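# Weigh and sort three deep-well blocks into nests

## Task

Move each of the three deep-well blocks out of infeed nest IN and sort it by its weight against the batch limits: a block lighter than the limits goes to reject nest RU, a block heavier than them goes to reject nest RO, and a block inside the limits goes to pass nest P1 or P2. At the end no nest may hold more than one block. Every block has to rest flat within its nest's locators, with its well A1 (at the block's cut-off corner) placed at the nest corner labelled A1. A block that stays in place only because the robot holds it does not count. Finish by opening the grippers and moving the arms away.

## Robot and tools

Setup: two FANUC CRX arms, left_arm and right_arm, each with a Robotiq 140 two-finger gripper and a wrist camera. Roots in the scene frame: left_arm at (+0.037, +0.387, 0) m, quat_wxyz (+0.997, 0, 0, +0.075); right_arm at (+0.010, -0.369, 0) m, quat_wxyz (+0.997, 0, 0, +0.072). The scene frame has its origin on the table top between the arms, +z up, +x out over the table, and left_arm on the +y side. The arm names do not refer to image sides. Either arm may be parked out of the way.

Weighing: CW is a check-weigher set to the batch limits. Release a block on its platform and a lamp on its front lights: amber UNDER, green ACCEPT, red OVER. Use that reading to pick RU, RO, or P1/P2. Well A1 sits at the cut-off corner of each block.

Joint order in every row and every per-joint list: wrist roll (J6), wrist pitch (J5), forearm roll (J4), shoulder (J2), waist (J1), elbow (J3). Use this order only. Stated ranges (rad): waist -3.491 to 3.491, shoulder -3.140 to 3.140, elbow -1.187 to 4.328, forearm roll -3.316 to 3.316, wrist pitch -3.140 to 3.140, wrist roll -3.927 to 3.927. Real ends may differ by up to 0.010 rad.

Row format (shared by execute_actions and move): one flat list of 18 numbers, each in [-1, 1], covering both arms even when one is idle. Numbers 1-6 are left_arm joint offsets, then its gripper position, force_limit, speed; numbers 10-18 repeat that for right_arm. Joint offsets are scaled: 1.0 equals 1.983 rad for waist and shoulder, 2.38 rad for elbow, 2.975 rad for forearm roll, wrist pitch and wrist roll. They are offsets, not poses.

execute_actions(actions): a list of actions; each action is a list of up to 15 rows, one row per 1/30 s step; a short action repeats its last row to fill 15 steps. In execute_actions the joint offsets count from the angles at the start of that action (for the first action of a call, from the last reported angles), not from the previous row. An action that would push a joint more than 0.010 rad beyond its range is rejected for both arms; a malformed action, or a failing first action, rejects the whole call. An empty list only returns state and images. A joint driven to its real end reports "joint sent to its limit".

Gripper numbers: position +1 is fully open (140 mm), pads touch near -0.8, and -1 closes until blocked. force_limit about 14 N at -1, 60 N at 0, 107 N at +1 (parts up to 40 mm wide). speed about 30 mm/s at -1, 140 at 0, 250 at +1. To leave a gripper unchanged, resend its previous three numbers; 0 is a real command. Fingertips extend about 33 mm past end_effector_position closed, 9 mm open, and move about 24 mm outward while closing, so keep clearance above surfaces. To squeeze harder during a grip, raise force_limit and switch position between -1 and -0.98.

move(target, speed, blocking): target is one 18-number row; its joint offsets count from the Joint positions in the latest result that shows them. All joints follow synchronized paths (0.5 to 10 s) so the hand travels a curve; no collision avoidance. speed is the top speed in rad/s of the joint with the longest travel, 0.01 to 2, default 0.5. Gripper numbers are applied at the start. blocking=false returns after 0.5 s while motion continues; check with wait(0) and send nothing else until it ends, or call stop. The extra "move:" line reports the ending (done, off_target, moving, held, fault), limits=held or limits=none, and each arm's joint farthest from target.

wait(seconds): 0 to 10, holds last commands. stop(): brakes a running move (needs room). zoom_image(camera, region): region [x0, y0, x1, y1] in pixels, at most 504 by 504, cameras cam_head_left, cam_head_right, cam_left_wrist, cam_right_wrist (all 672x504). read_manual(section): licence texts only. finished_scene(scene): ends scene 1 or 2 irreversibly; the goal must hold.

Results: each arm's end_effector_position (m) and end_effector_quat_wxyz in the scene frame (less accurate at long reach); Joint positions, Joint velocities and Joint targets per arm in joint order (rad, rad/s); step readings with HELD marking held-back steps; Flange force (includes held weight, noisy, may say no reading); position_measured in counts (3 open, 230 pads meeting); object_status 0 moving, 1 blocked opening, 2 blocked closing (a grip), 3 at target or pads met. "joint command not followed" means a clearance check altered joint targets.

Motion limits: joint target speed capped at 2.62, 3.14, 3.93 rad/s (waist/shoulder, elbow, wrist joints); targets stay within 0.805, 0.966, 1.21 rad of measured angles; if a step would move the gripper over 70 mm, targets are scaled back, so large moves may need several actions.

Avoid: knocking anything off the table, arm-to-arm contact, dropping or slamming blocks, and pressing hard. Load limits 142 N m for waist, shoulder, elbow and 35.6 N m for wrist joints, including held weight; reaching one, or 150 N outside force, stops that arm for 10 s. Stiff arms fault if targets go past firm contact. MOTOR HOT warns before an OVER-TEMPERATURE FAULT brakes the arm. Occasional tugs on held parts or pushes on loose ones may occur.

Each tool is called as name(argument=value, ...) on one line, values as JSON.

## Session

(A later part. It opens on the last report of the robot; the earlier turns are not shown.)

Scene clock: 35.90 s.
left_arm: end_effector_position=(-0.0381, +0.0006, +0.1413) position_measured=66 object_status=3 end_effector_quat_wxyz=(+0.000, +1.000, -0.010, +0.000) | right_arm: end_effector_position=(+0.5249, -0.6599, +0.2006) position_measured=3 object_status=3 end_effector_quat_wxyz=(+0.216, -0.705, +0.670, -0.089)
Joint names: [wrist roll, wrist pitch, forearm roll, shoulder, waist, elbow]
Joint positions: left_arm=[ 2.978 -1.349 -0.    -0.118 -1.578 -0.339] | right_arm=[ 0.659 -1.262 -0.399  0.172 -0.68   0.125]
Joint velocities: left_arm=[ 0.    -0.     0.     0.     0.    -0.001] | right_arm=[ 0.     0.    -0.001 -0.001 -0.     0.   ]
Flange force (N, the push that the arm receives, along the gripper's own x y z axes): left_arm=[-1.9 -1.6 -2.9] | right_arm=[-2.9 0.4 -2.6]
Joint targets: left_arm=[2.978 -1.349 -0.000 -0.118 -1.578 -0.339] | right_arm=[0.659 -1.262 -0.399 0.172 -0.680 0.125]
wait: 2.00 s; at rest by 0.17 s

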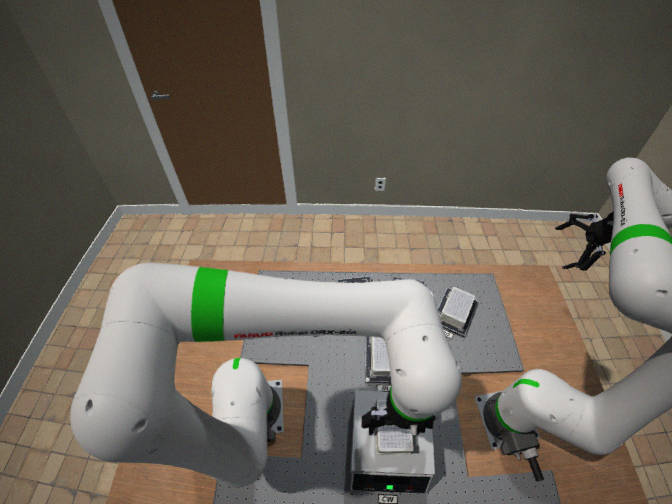

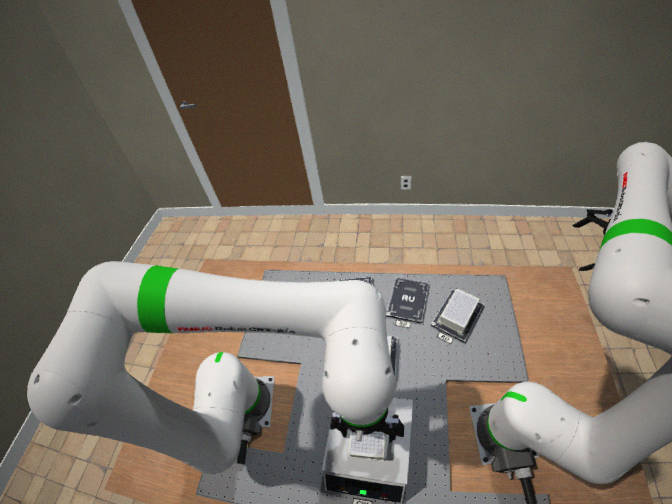

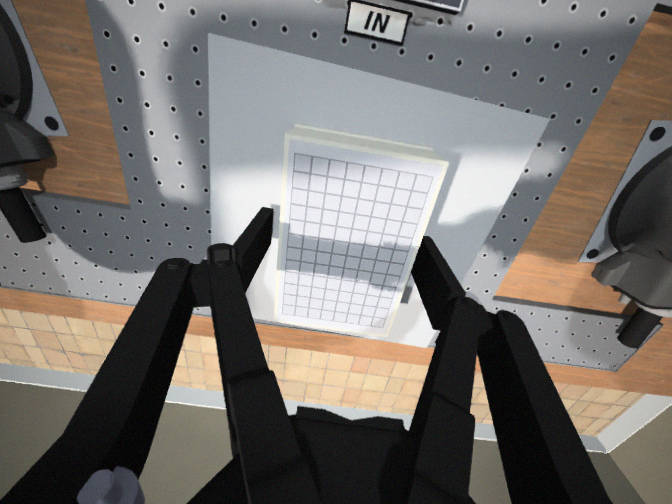

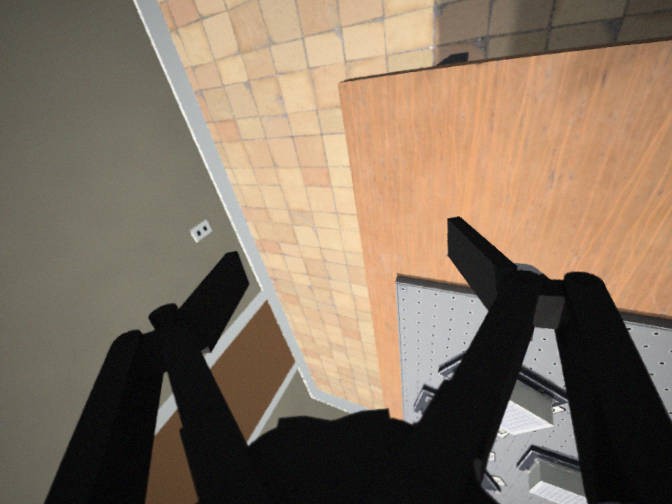

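move(target=[0,0,0,0,0,0,-1,0,-0.5,0,0,0,0,0,0,1,0,0])

move(target=[0,-0.0202,0,0,0,0.0252,-1,0,-0.5,0,0,0,0,0,0,1,0,0], speed=0.15)

move(target=[-0.3008,0.0225,0,0.146,0.5273,0.0933,-1,0,-0.5,0,0,0,0,0,0,1,0,0], speed=0.6)

Scene clock: 36.83 s.
left_arm: end_effector_position=(-0.0381, +0.0006, +0.1413) position_measured=106 object_status=2 end_effector_quat_wxyz=(+0.000, +1.000, -0.010, +0.000) | right_arm: end_effector_position=(+0.5249, -0.6599, +0.2006) position_measured=3 object_status=3 end_effector_quat_wxyz=(+0.216, -0.705, +0.670, -0.089)
Joint names: [wrist roll, wrist pitch, forearm roll, shoulder, waist, elbow]
Joint positions: left_arm=[ 2.978 -1.349 -0.    -0.118 -1.578 -0.339] | right_arm=[ 0.659 -1.262 -0.399  0.172 -0.68   0.125]
Joint velocities: left_arm=[-0.     0.001  0.001  0.001 -0.    -0.   ] | right_arm=[ 0.     0.    -0.    -0.001 -0.001  0.   ]
Flange force (N, the push that the arm receives, along the gripper's own x y z axes): left_arm=[2.2 -6.3 -27.7] | right_arm=[-1.3 -1.4 -2.5]
Joint targets: left_arm=[2.978 -1.349 -0.000 -0.118 -1.578 -0.339] | right_arm=[0.659 -1.262 -0.399 0.172 -0.680 0.125]
move: done; limits=none; left_arm: farthest joint: the waist, 0.000 radians from its target (0.000 radians at the start); right_arm: farthest joint: the waist, 0.000 radians from its target (0.000 radians at the start)

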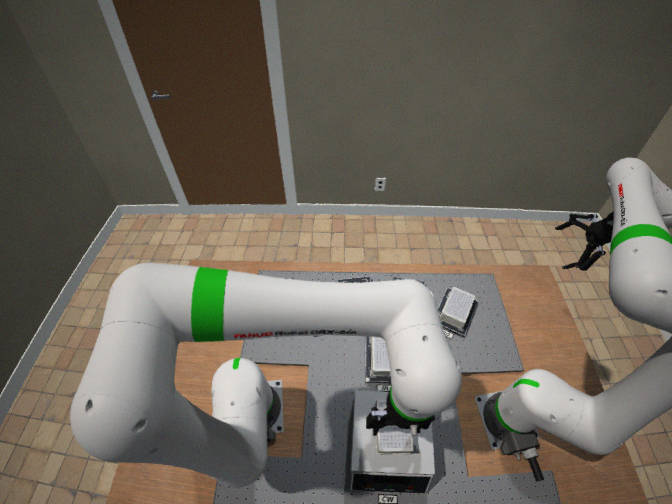

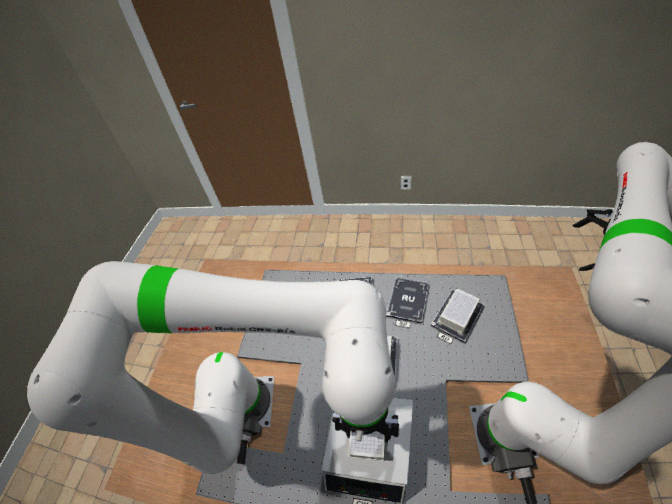

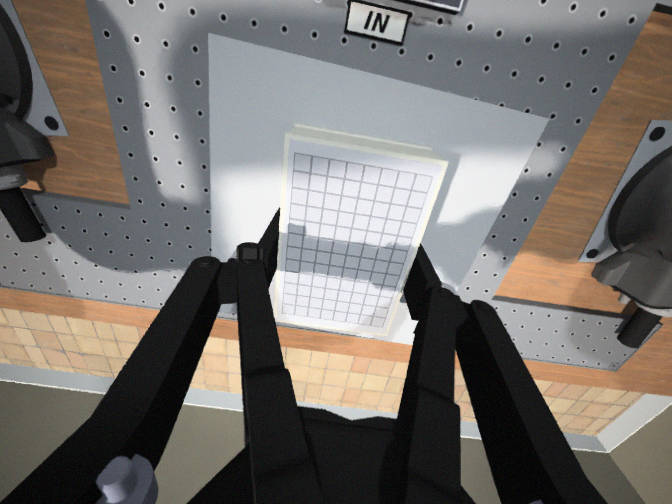

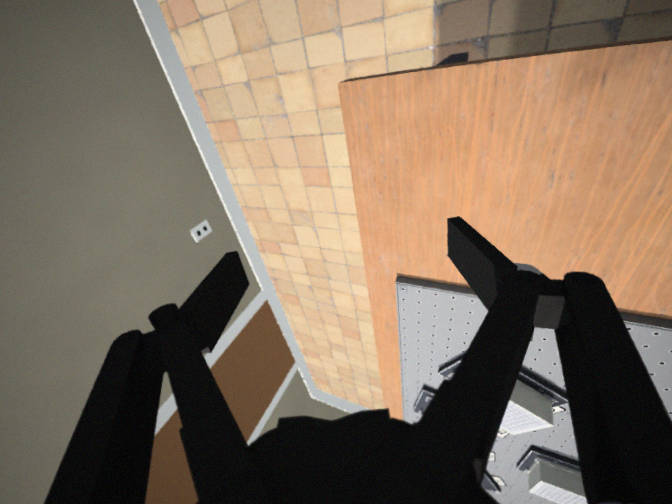

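Scene clock: 37.70 s.
left_arm: end_effector_position=(-0.0374, -0.0042, +0.1665) position_measured=106 object_status=2 end_effector_quat_wxyz=(+0.000, +1.000, -0.010, +0.000) | right_arm: end_effector_position=(+0.5249, -0.6599, +0.2006) position_measured=3 object_status=3 end_effector_quat_wxyz=(+0.216, -0.705, +0.670, -0.089)
Joint names: [wrist roll, wrist pitch, forearm roll, shoulder, waist, elbow]
Joint positions: left_arm=[ 2.978 -1.409 -0.    -0.118 -1.578 -0.279] | right_arm=[ 0.659 -1.262 -0.399  0.172 -0.68   0.125]
Joint velocities: left_arm=[ 0.    -0.003 -0.001 -0.001  0.     0.002] | right_arm=[-0.  0. -0. -0. -0.  0.]
Flange force (N, the push that the arm receives, along the gripper's own x y z axes): left_arm=[-1.8 -1.8 -1.6] | right_arm=[-2.2 0.3 -1.2]
Joint targets: left_arm=[2.978 -1.409 -0.000 -0.118 -1.578 -0.279] | right_arm=[0.659 -1.262 -0.399 0.172 -0.680 0.125]
move: done; limits=none; left_arm: farthest joint: the waist, 0.000 radians from its target (0.000 radians at the start); right_arm: farthest joint: the waist, 0.000 radians from its target (0.000 radians at the start)

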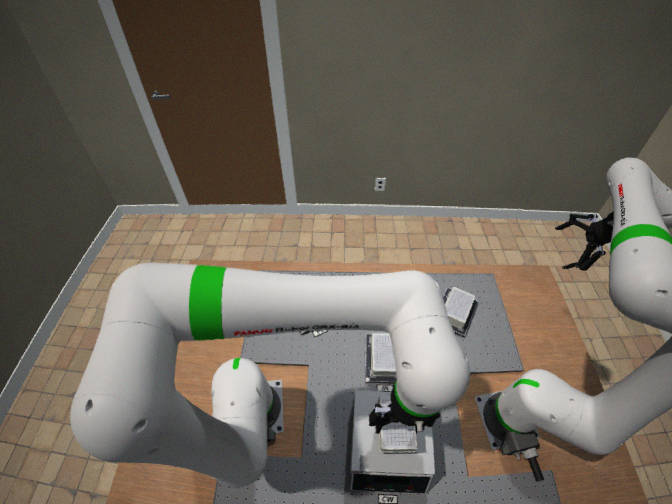

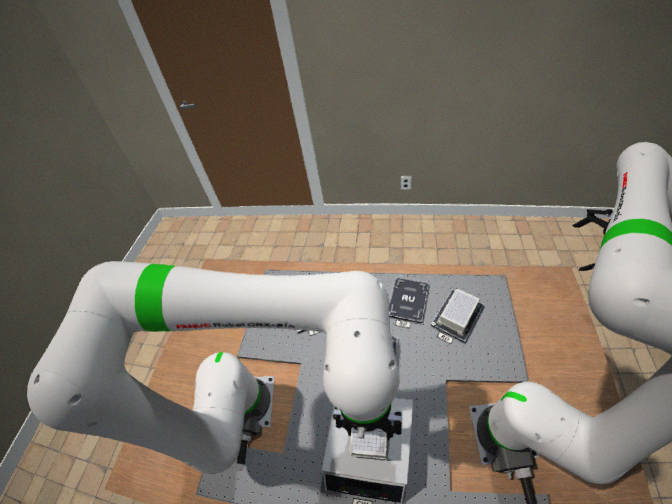

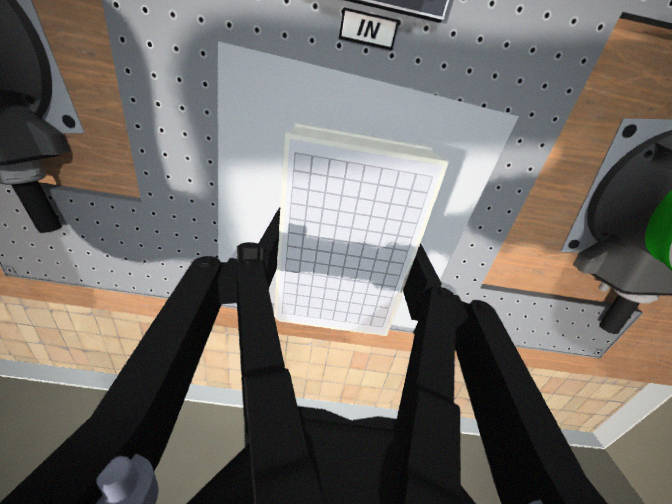

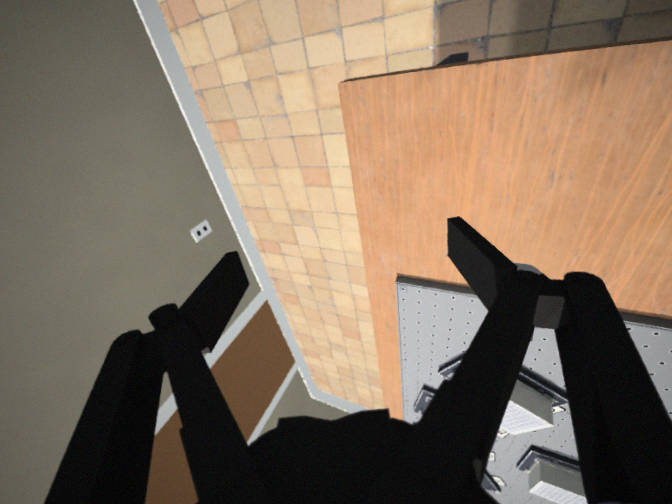

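Scene clock: 40.03 s.
left_arm: end_effector_position=(+0.4427, +0.0842, +0.1349) position_measured=106 object_status=2 end_effector_quat_wxyz=(+0.000, +0.998, +0.065, +0.000) | right_arm: end_effector_position=(+0.5249, -0.6599, +0.2006) position_measured=3 object_status=3 end_effector_quat_wxyz=(+0.216, -0.705, +0.670, -0.089)
Joint names: [wrist roll, wrist pitch, forearm roll, shoulder, waist, elbow]
Joint positions: left_arm=[ 2.084 -1.342 -0.     0.172 -0.532 -0.057] | right_arm=[ 0.659 -1.262 -0.399  0.172 -0.68   0.125]
Joint velocities: left_arm=[-0.001  0.001 -0.     0.001  0.002  0.   ] | right_arm=[-0.  0. -0.  0. -0.  0.]
Flange force (N, the push that the arm receives, along the gripper's own x y z axes): left_arm=[-0.3 -0.8 -1.2] | right_arm=[-2.1 0.9 -3.1]
Joint targets: left_arm=[2.084 -1.342 -0.000 0.172 -0.532 -0.057] | right_arm=[0.659 -1.262 -0.399 0.172 -0.680 0.125]
move: done; limits=none; left_arm: farthest joint: the waist, 0.000 radians from its target (1.046 radians at the start); right_arm: farthest joint: the waist, 0.000 radians from its target (0.000 radians at the start)

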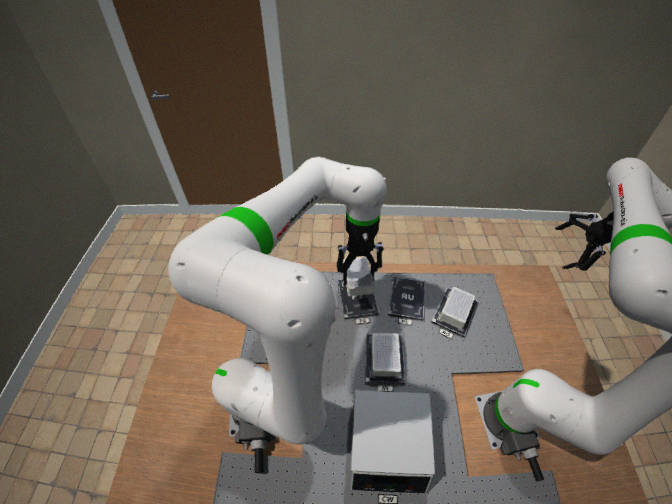

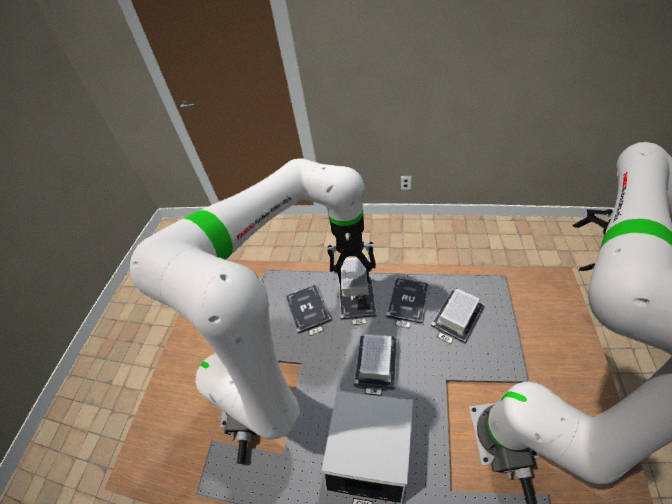

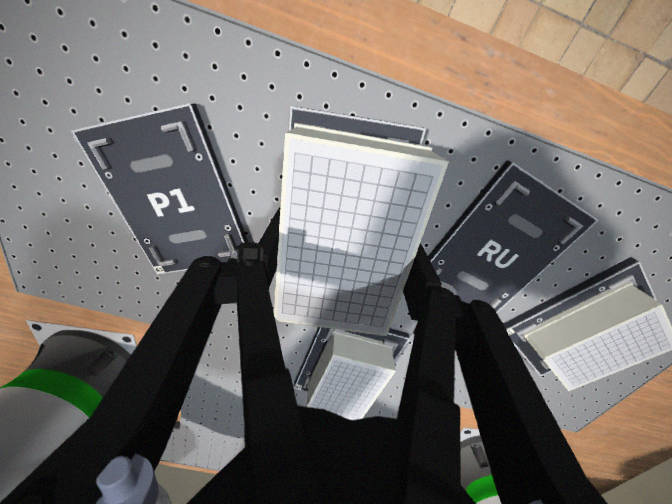

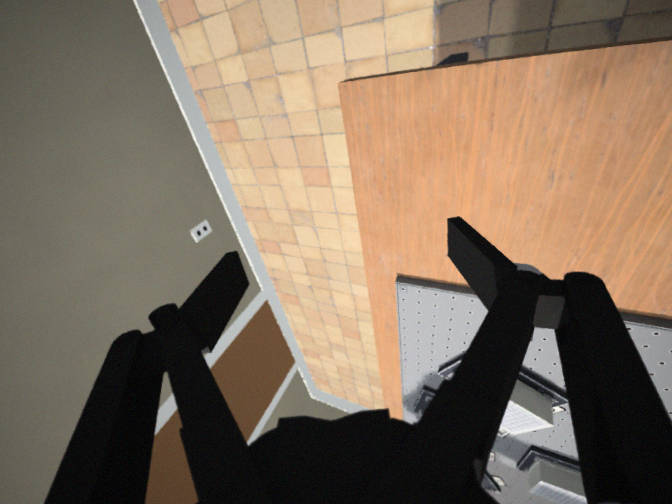

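move(target=[0.0121,0.0546,0,0.0164,-0.0055,-0.0546,-1,0,-0.5,0,0,0,0,0,0,1,0,0], speed=0.15)

zoom_image(camera="cam_left_wrist", region=[250,60,490,240])

Scene clock: 41.83 s.
left_arm: end_effector_position=(+0.4318, +0.0829, +0.0660) position_measured=106 object_status=2 end_effector_quat_wxyz=(+0.000, +0.997, +0.078, +0.000) | right_arm: end_effector_position=(+0.5249, -0.6599, +0.2006) position_measured=3 object_status=3 end_effector_quat_wxyz=(+0.216, -0.705, +0.670, -0.089)
Joint names: [wrist roll, wrist pitch, forearm roll, shoulder, waist, elbow]
Joint positions: left_arm=[ 2.12  -1.18  -0.     0.204 -0.543 -0.187] | right_arm=[ 0.659 -1.262 -0.399  0.172 -0.68   0.125]
Joint velocities: left_arm=[ 0.     0.001  0.001 -0.001 -0.    -0.001] | right_arm=[-0. -0. -0. -0.  0.  0.]
Flange force (N, the push that the arm receives, along the gripper's own x y z axes): left_arm=[-0.6 0.9 -3.0] | right_arm=[-3.7 1.4 -2.2]
Joint targets: left_arm=[2.120 -1.179 -0.000 0.204 -0.543 -0.187] | right_arm=[0.659 -1.262 -0.399 0.172 -0.680 0.125]
move: done; limits=none; left_arm: farthest joint: the waist, 0.000 radians from its target (0.011 radians at the start); right_arm: farthest joint: the waist, 0.000 radians from its target (0.000 radians at the start)

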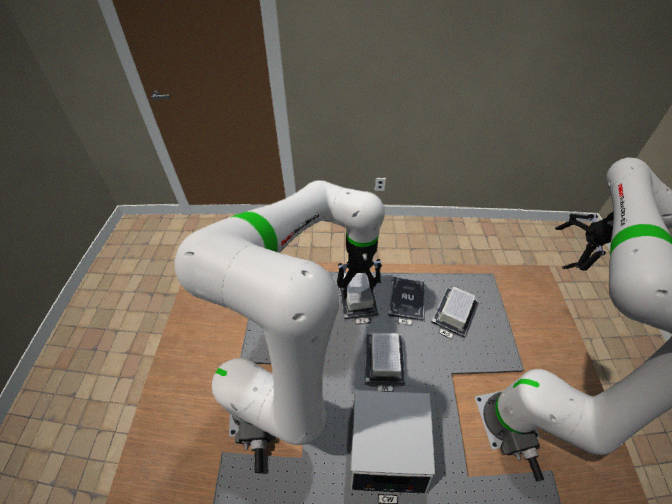

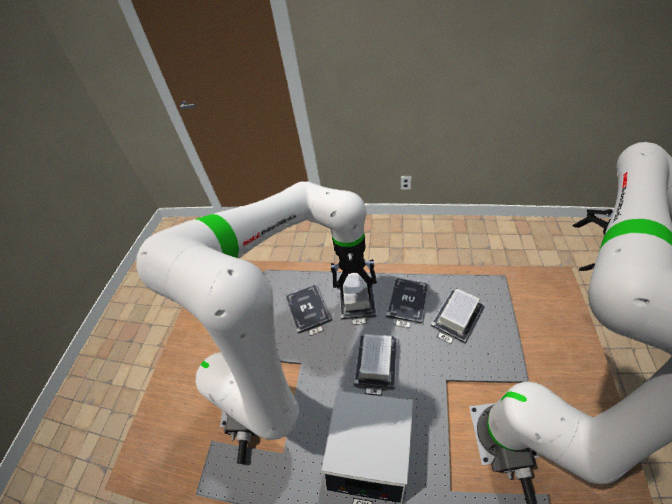

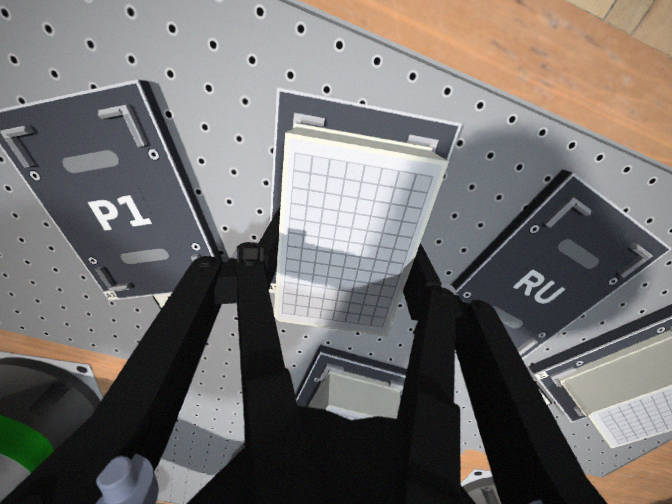

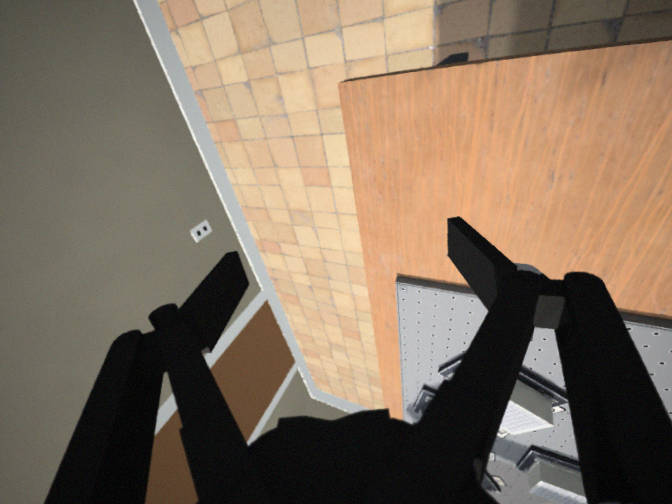

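Region (250, 60, 490, 240) of cam_left_wrist's 672x504 image, scaled by 2.100, with more detail than that image has; it fills the top 378 rows of this view, and the rest is white.

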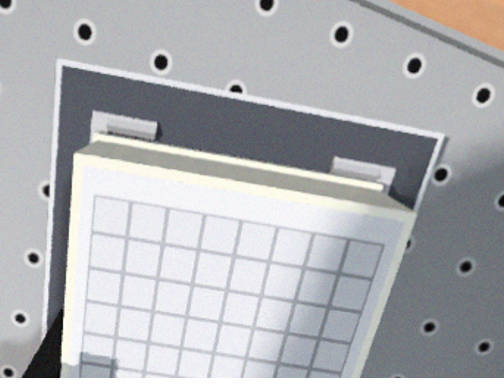

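move(target=[-0.0026,0,0,-0.0005,-0.0012,-0.0004,-1,0,-0.5,0,0,0,0,0,0,1,0,0], speed=0.05)

move(target=[0,0.0086,0,0.0054,0,-0.0062,-1,0,-0.5,0,0,0,0,0,0,1,0,0], speed=0.03)

Scene clock: 42.73 s.
left_arm: end_effector_position=(+0.4308, +0.0821, +0.0661) position_measured=106 object_status=2 end_effector_quat_wxyz=(+0.000, +0.997, +0.073, +0.000) | right_arm: end_effector_position=(+0.5249, -0.6599, +0.2006) position_measured=3 object_status=3 end_effector_quat_wxyz=(+0.216, -0.705, +0.670, -0.089)
Joint names: [wrist roll, wrist pitch, forearm roll, shoulder, waist, elbow]
Joint positions: left_arm=[ 2.112 -1.179 -0.     0.203 -0.545 -0.188] | right_arm=[ 0.659 -1.262 -0.399  0.172 -0.68   0.125]
Joint velocities: left_arm=[-0.002 -0.     0.    -0.002 -0.001 -0.001] | right_arm=[ 0.     0.     0.001  0.    -0.001  0.   ]
Flange force (N, the push that the arm receives, along the gripper's own x y z axes): left_arm=[-1.3 0.0 -1.5] | right_arm=[-1.5 -1.4 -1.6]
Joint targets: left_arm=[2.112 -1.180 -0.000 0.203 -0.545 -0.188] | right_arm=[0.659 -1.262 -0.399 0.172 -0.680 0.125]
move: done; limits=none; left_arm: farthest joint: the wrist pitch, 0.001 radians from its target (0.001 radians at the start); right_arm: farthest joint: the waist, 0.000 radians from its target (0.000 radians at the start)

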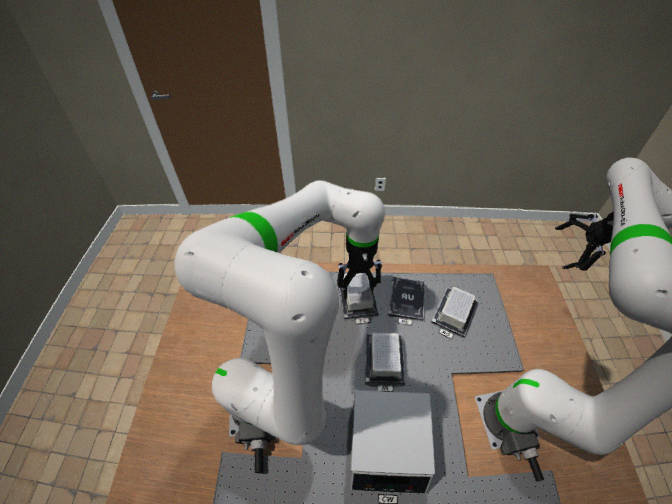

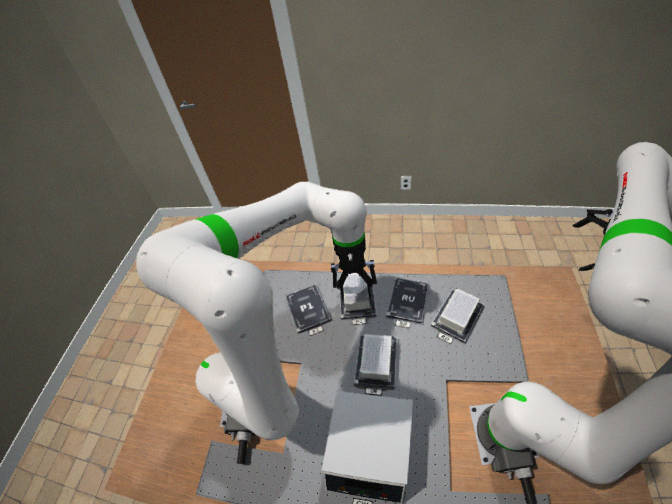

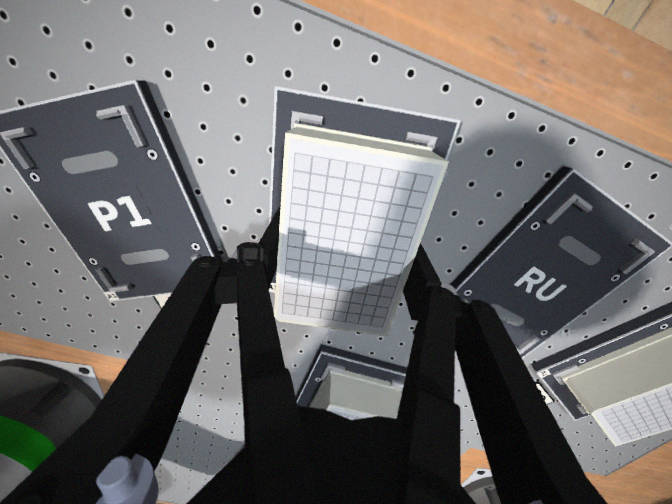

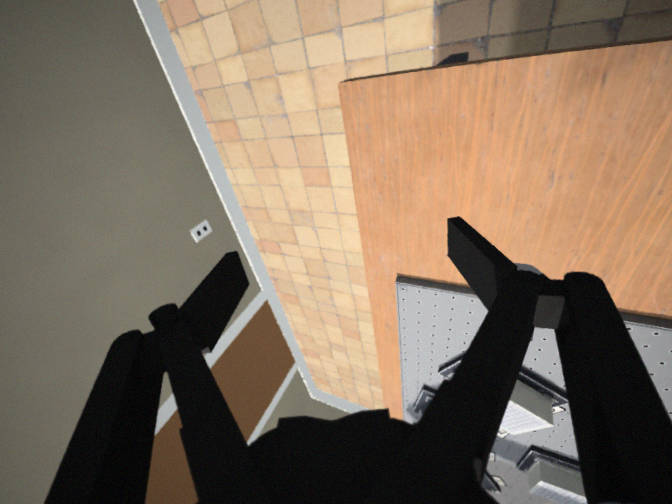

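Scene clock: 43.87 s.
left_arm: end_effector_position=(+0.4308, +0.0821, +0.0552) position_measured=106 object_status=2 end_effector_quat_wxyz=(+0.000, +0.997, +0.073, +0.000) | right_arm: end_effector_position=(+0.5249, -0.6599, +0.2006) position_measured=3 object_status=3 end_effector_quat_wxyz=(+0.216, -0.705, +0.670, -0.089)
Joint names: [wrist roll, wrist pitch, forearm roll, shoulder, waist, elbow]
Joint positions: left_arm=[ 2.112 -1.154 -0.     0.214 -0.545 -0.202] | right_arm=[ 0.659 -1.262 -0.399  0.172 -0.68   0.125]
Joint velocities: left_arm=[ 0.     0.002  0.002  0.    -0.    -0.001] | right_arm=[ 0.     0.001  0.     0.    -0.     0.   ]
Flange force (N, the push that the arm receives, along the gripper's own x y z axes): left_arm=[-2.3 5.4 -4.9] | right_arm=[-0.5 0.0 -1.9]
Joint targets: left_arm=[2.112 -1.154 -0.000 0.214 -0.545 -0.203] | right_arm=[0.659 -1.262 -0.399 0.172 -0.680 0.125]
move: done; limits=none; left_arm: farthest joint: the waist, 0.000 radians from its target (0.000 radians at the start); right_arm: farthest joint: the waist, 0.000 radians from its target (0.000 radians at the start)

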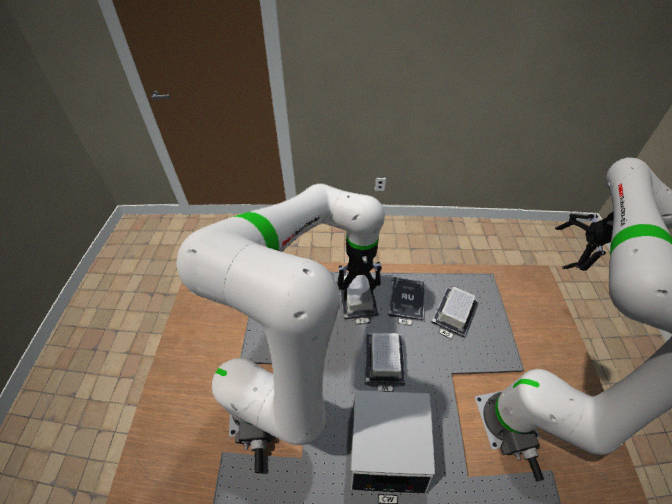

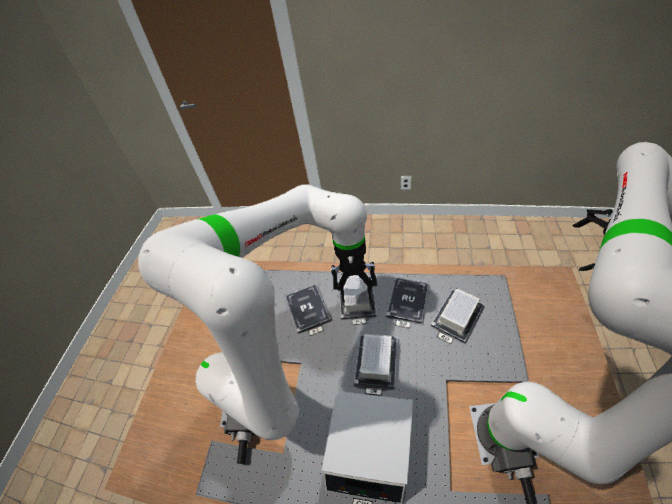

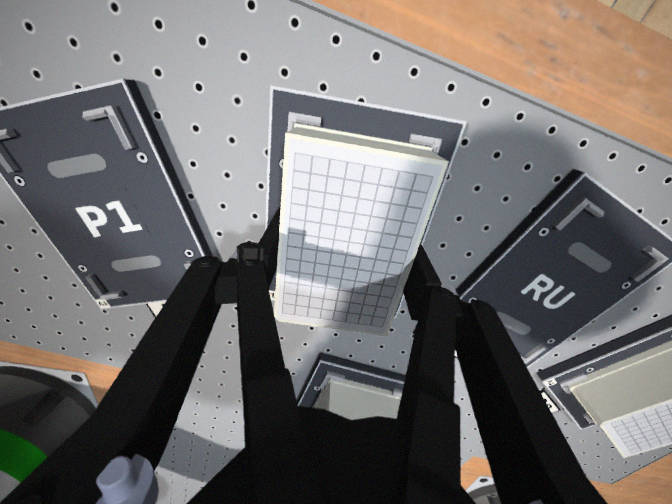

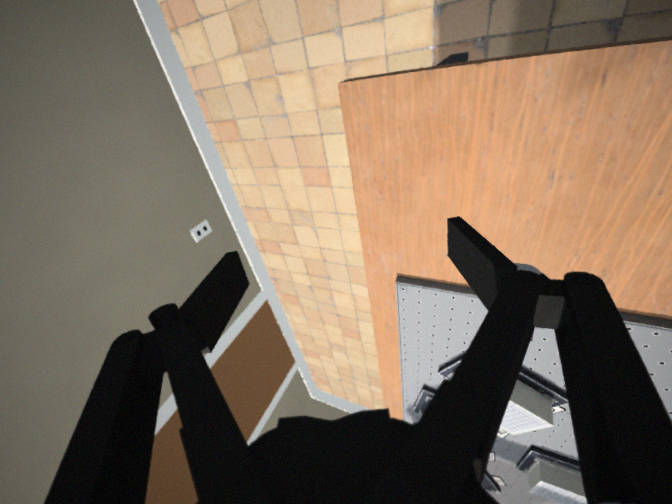

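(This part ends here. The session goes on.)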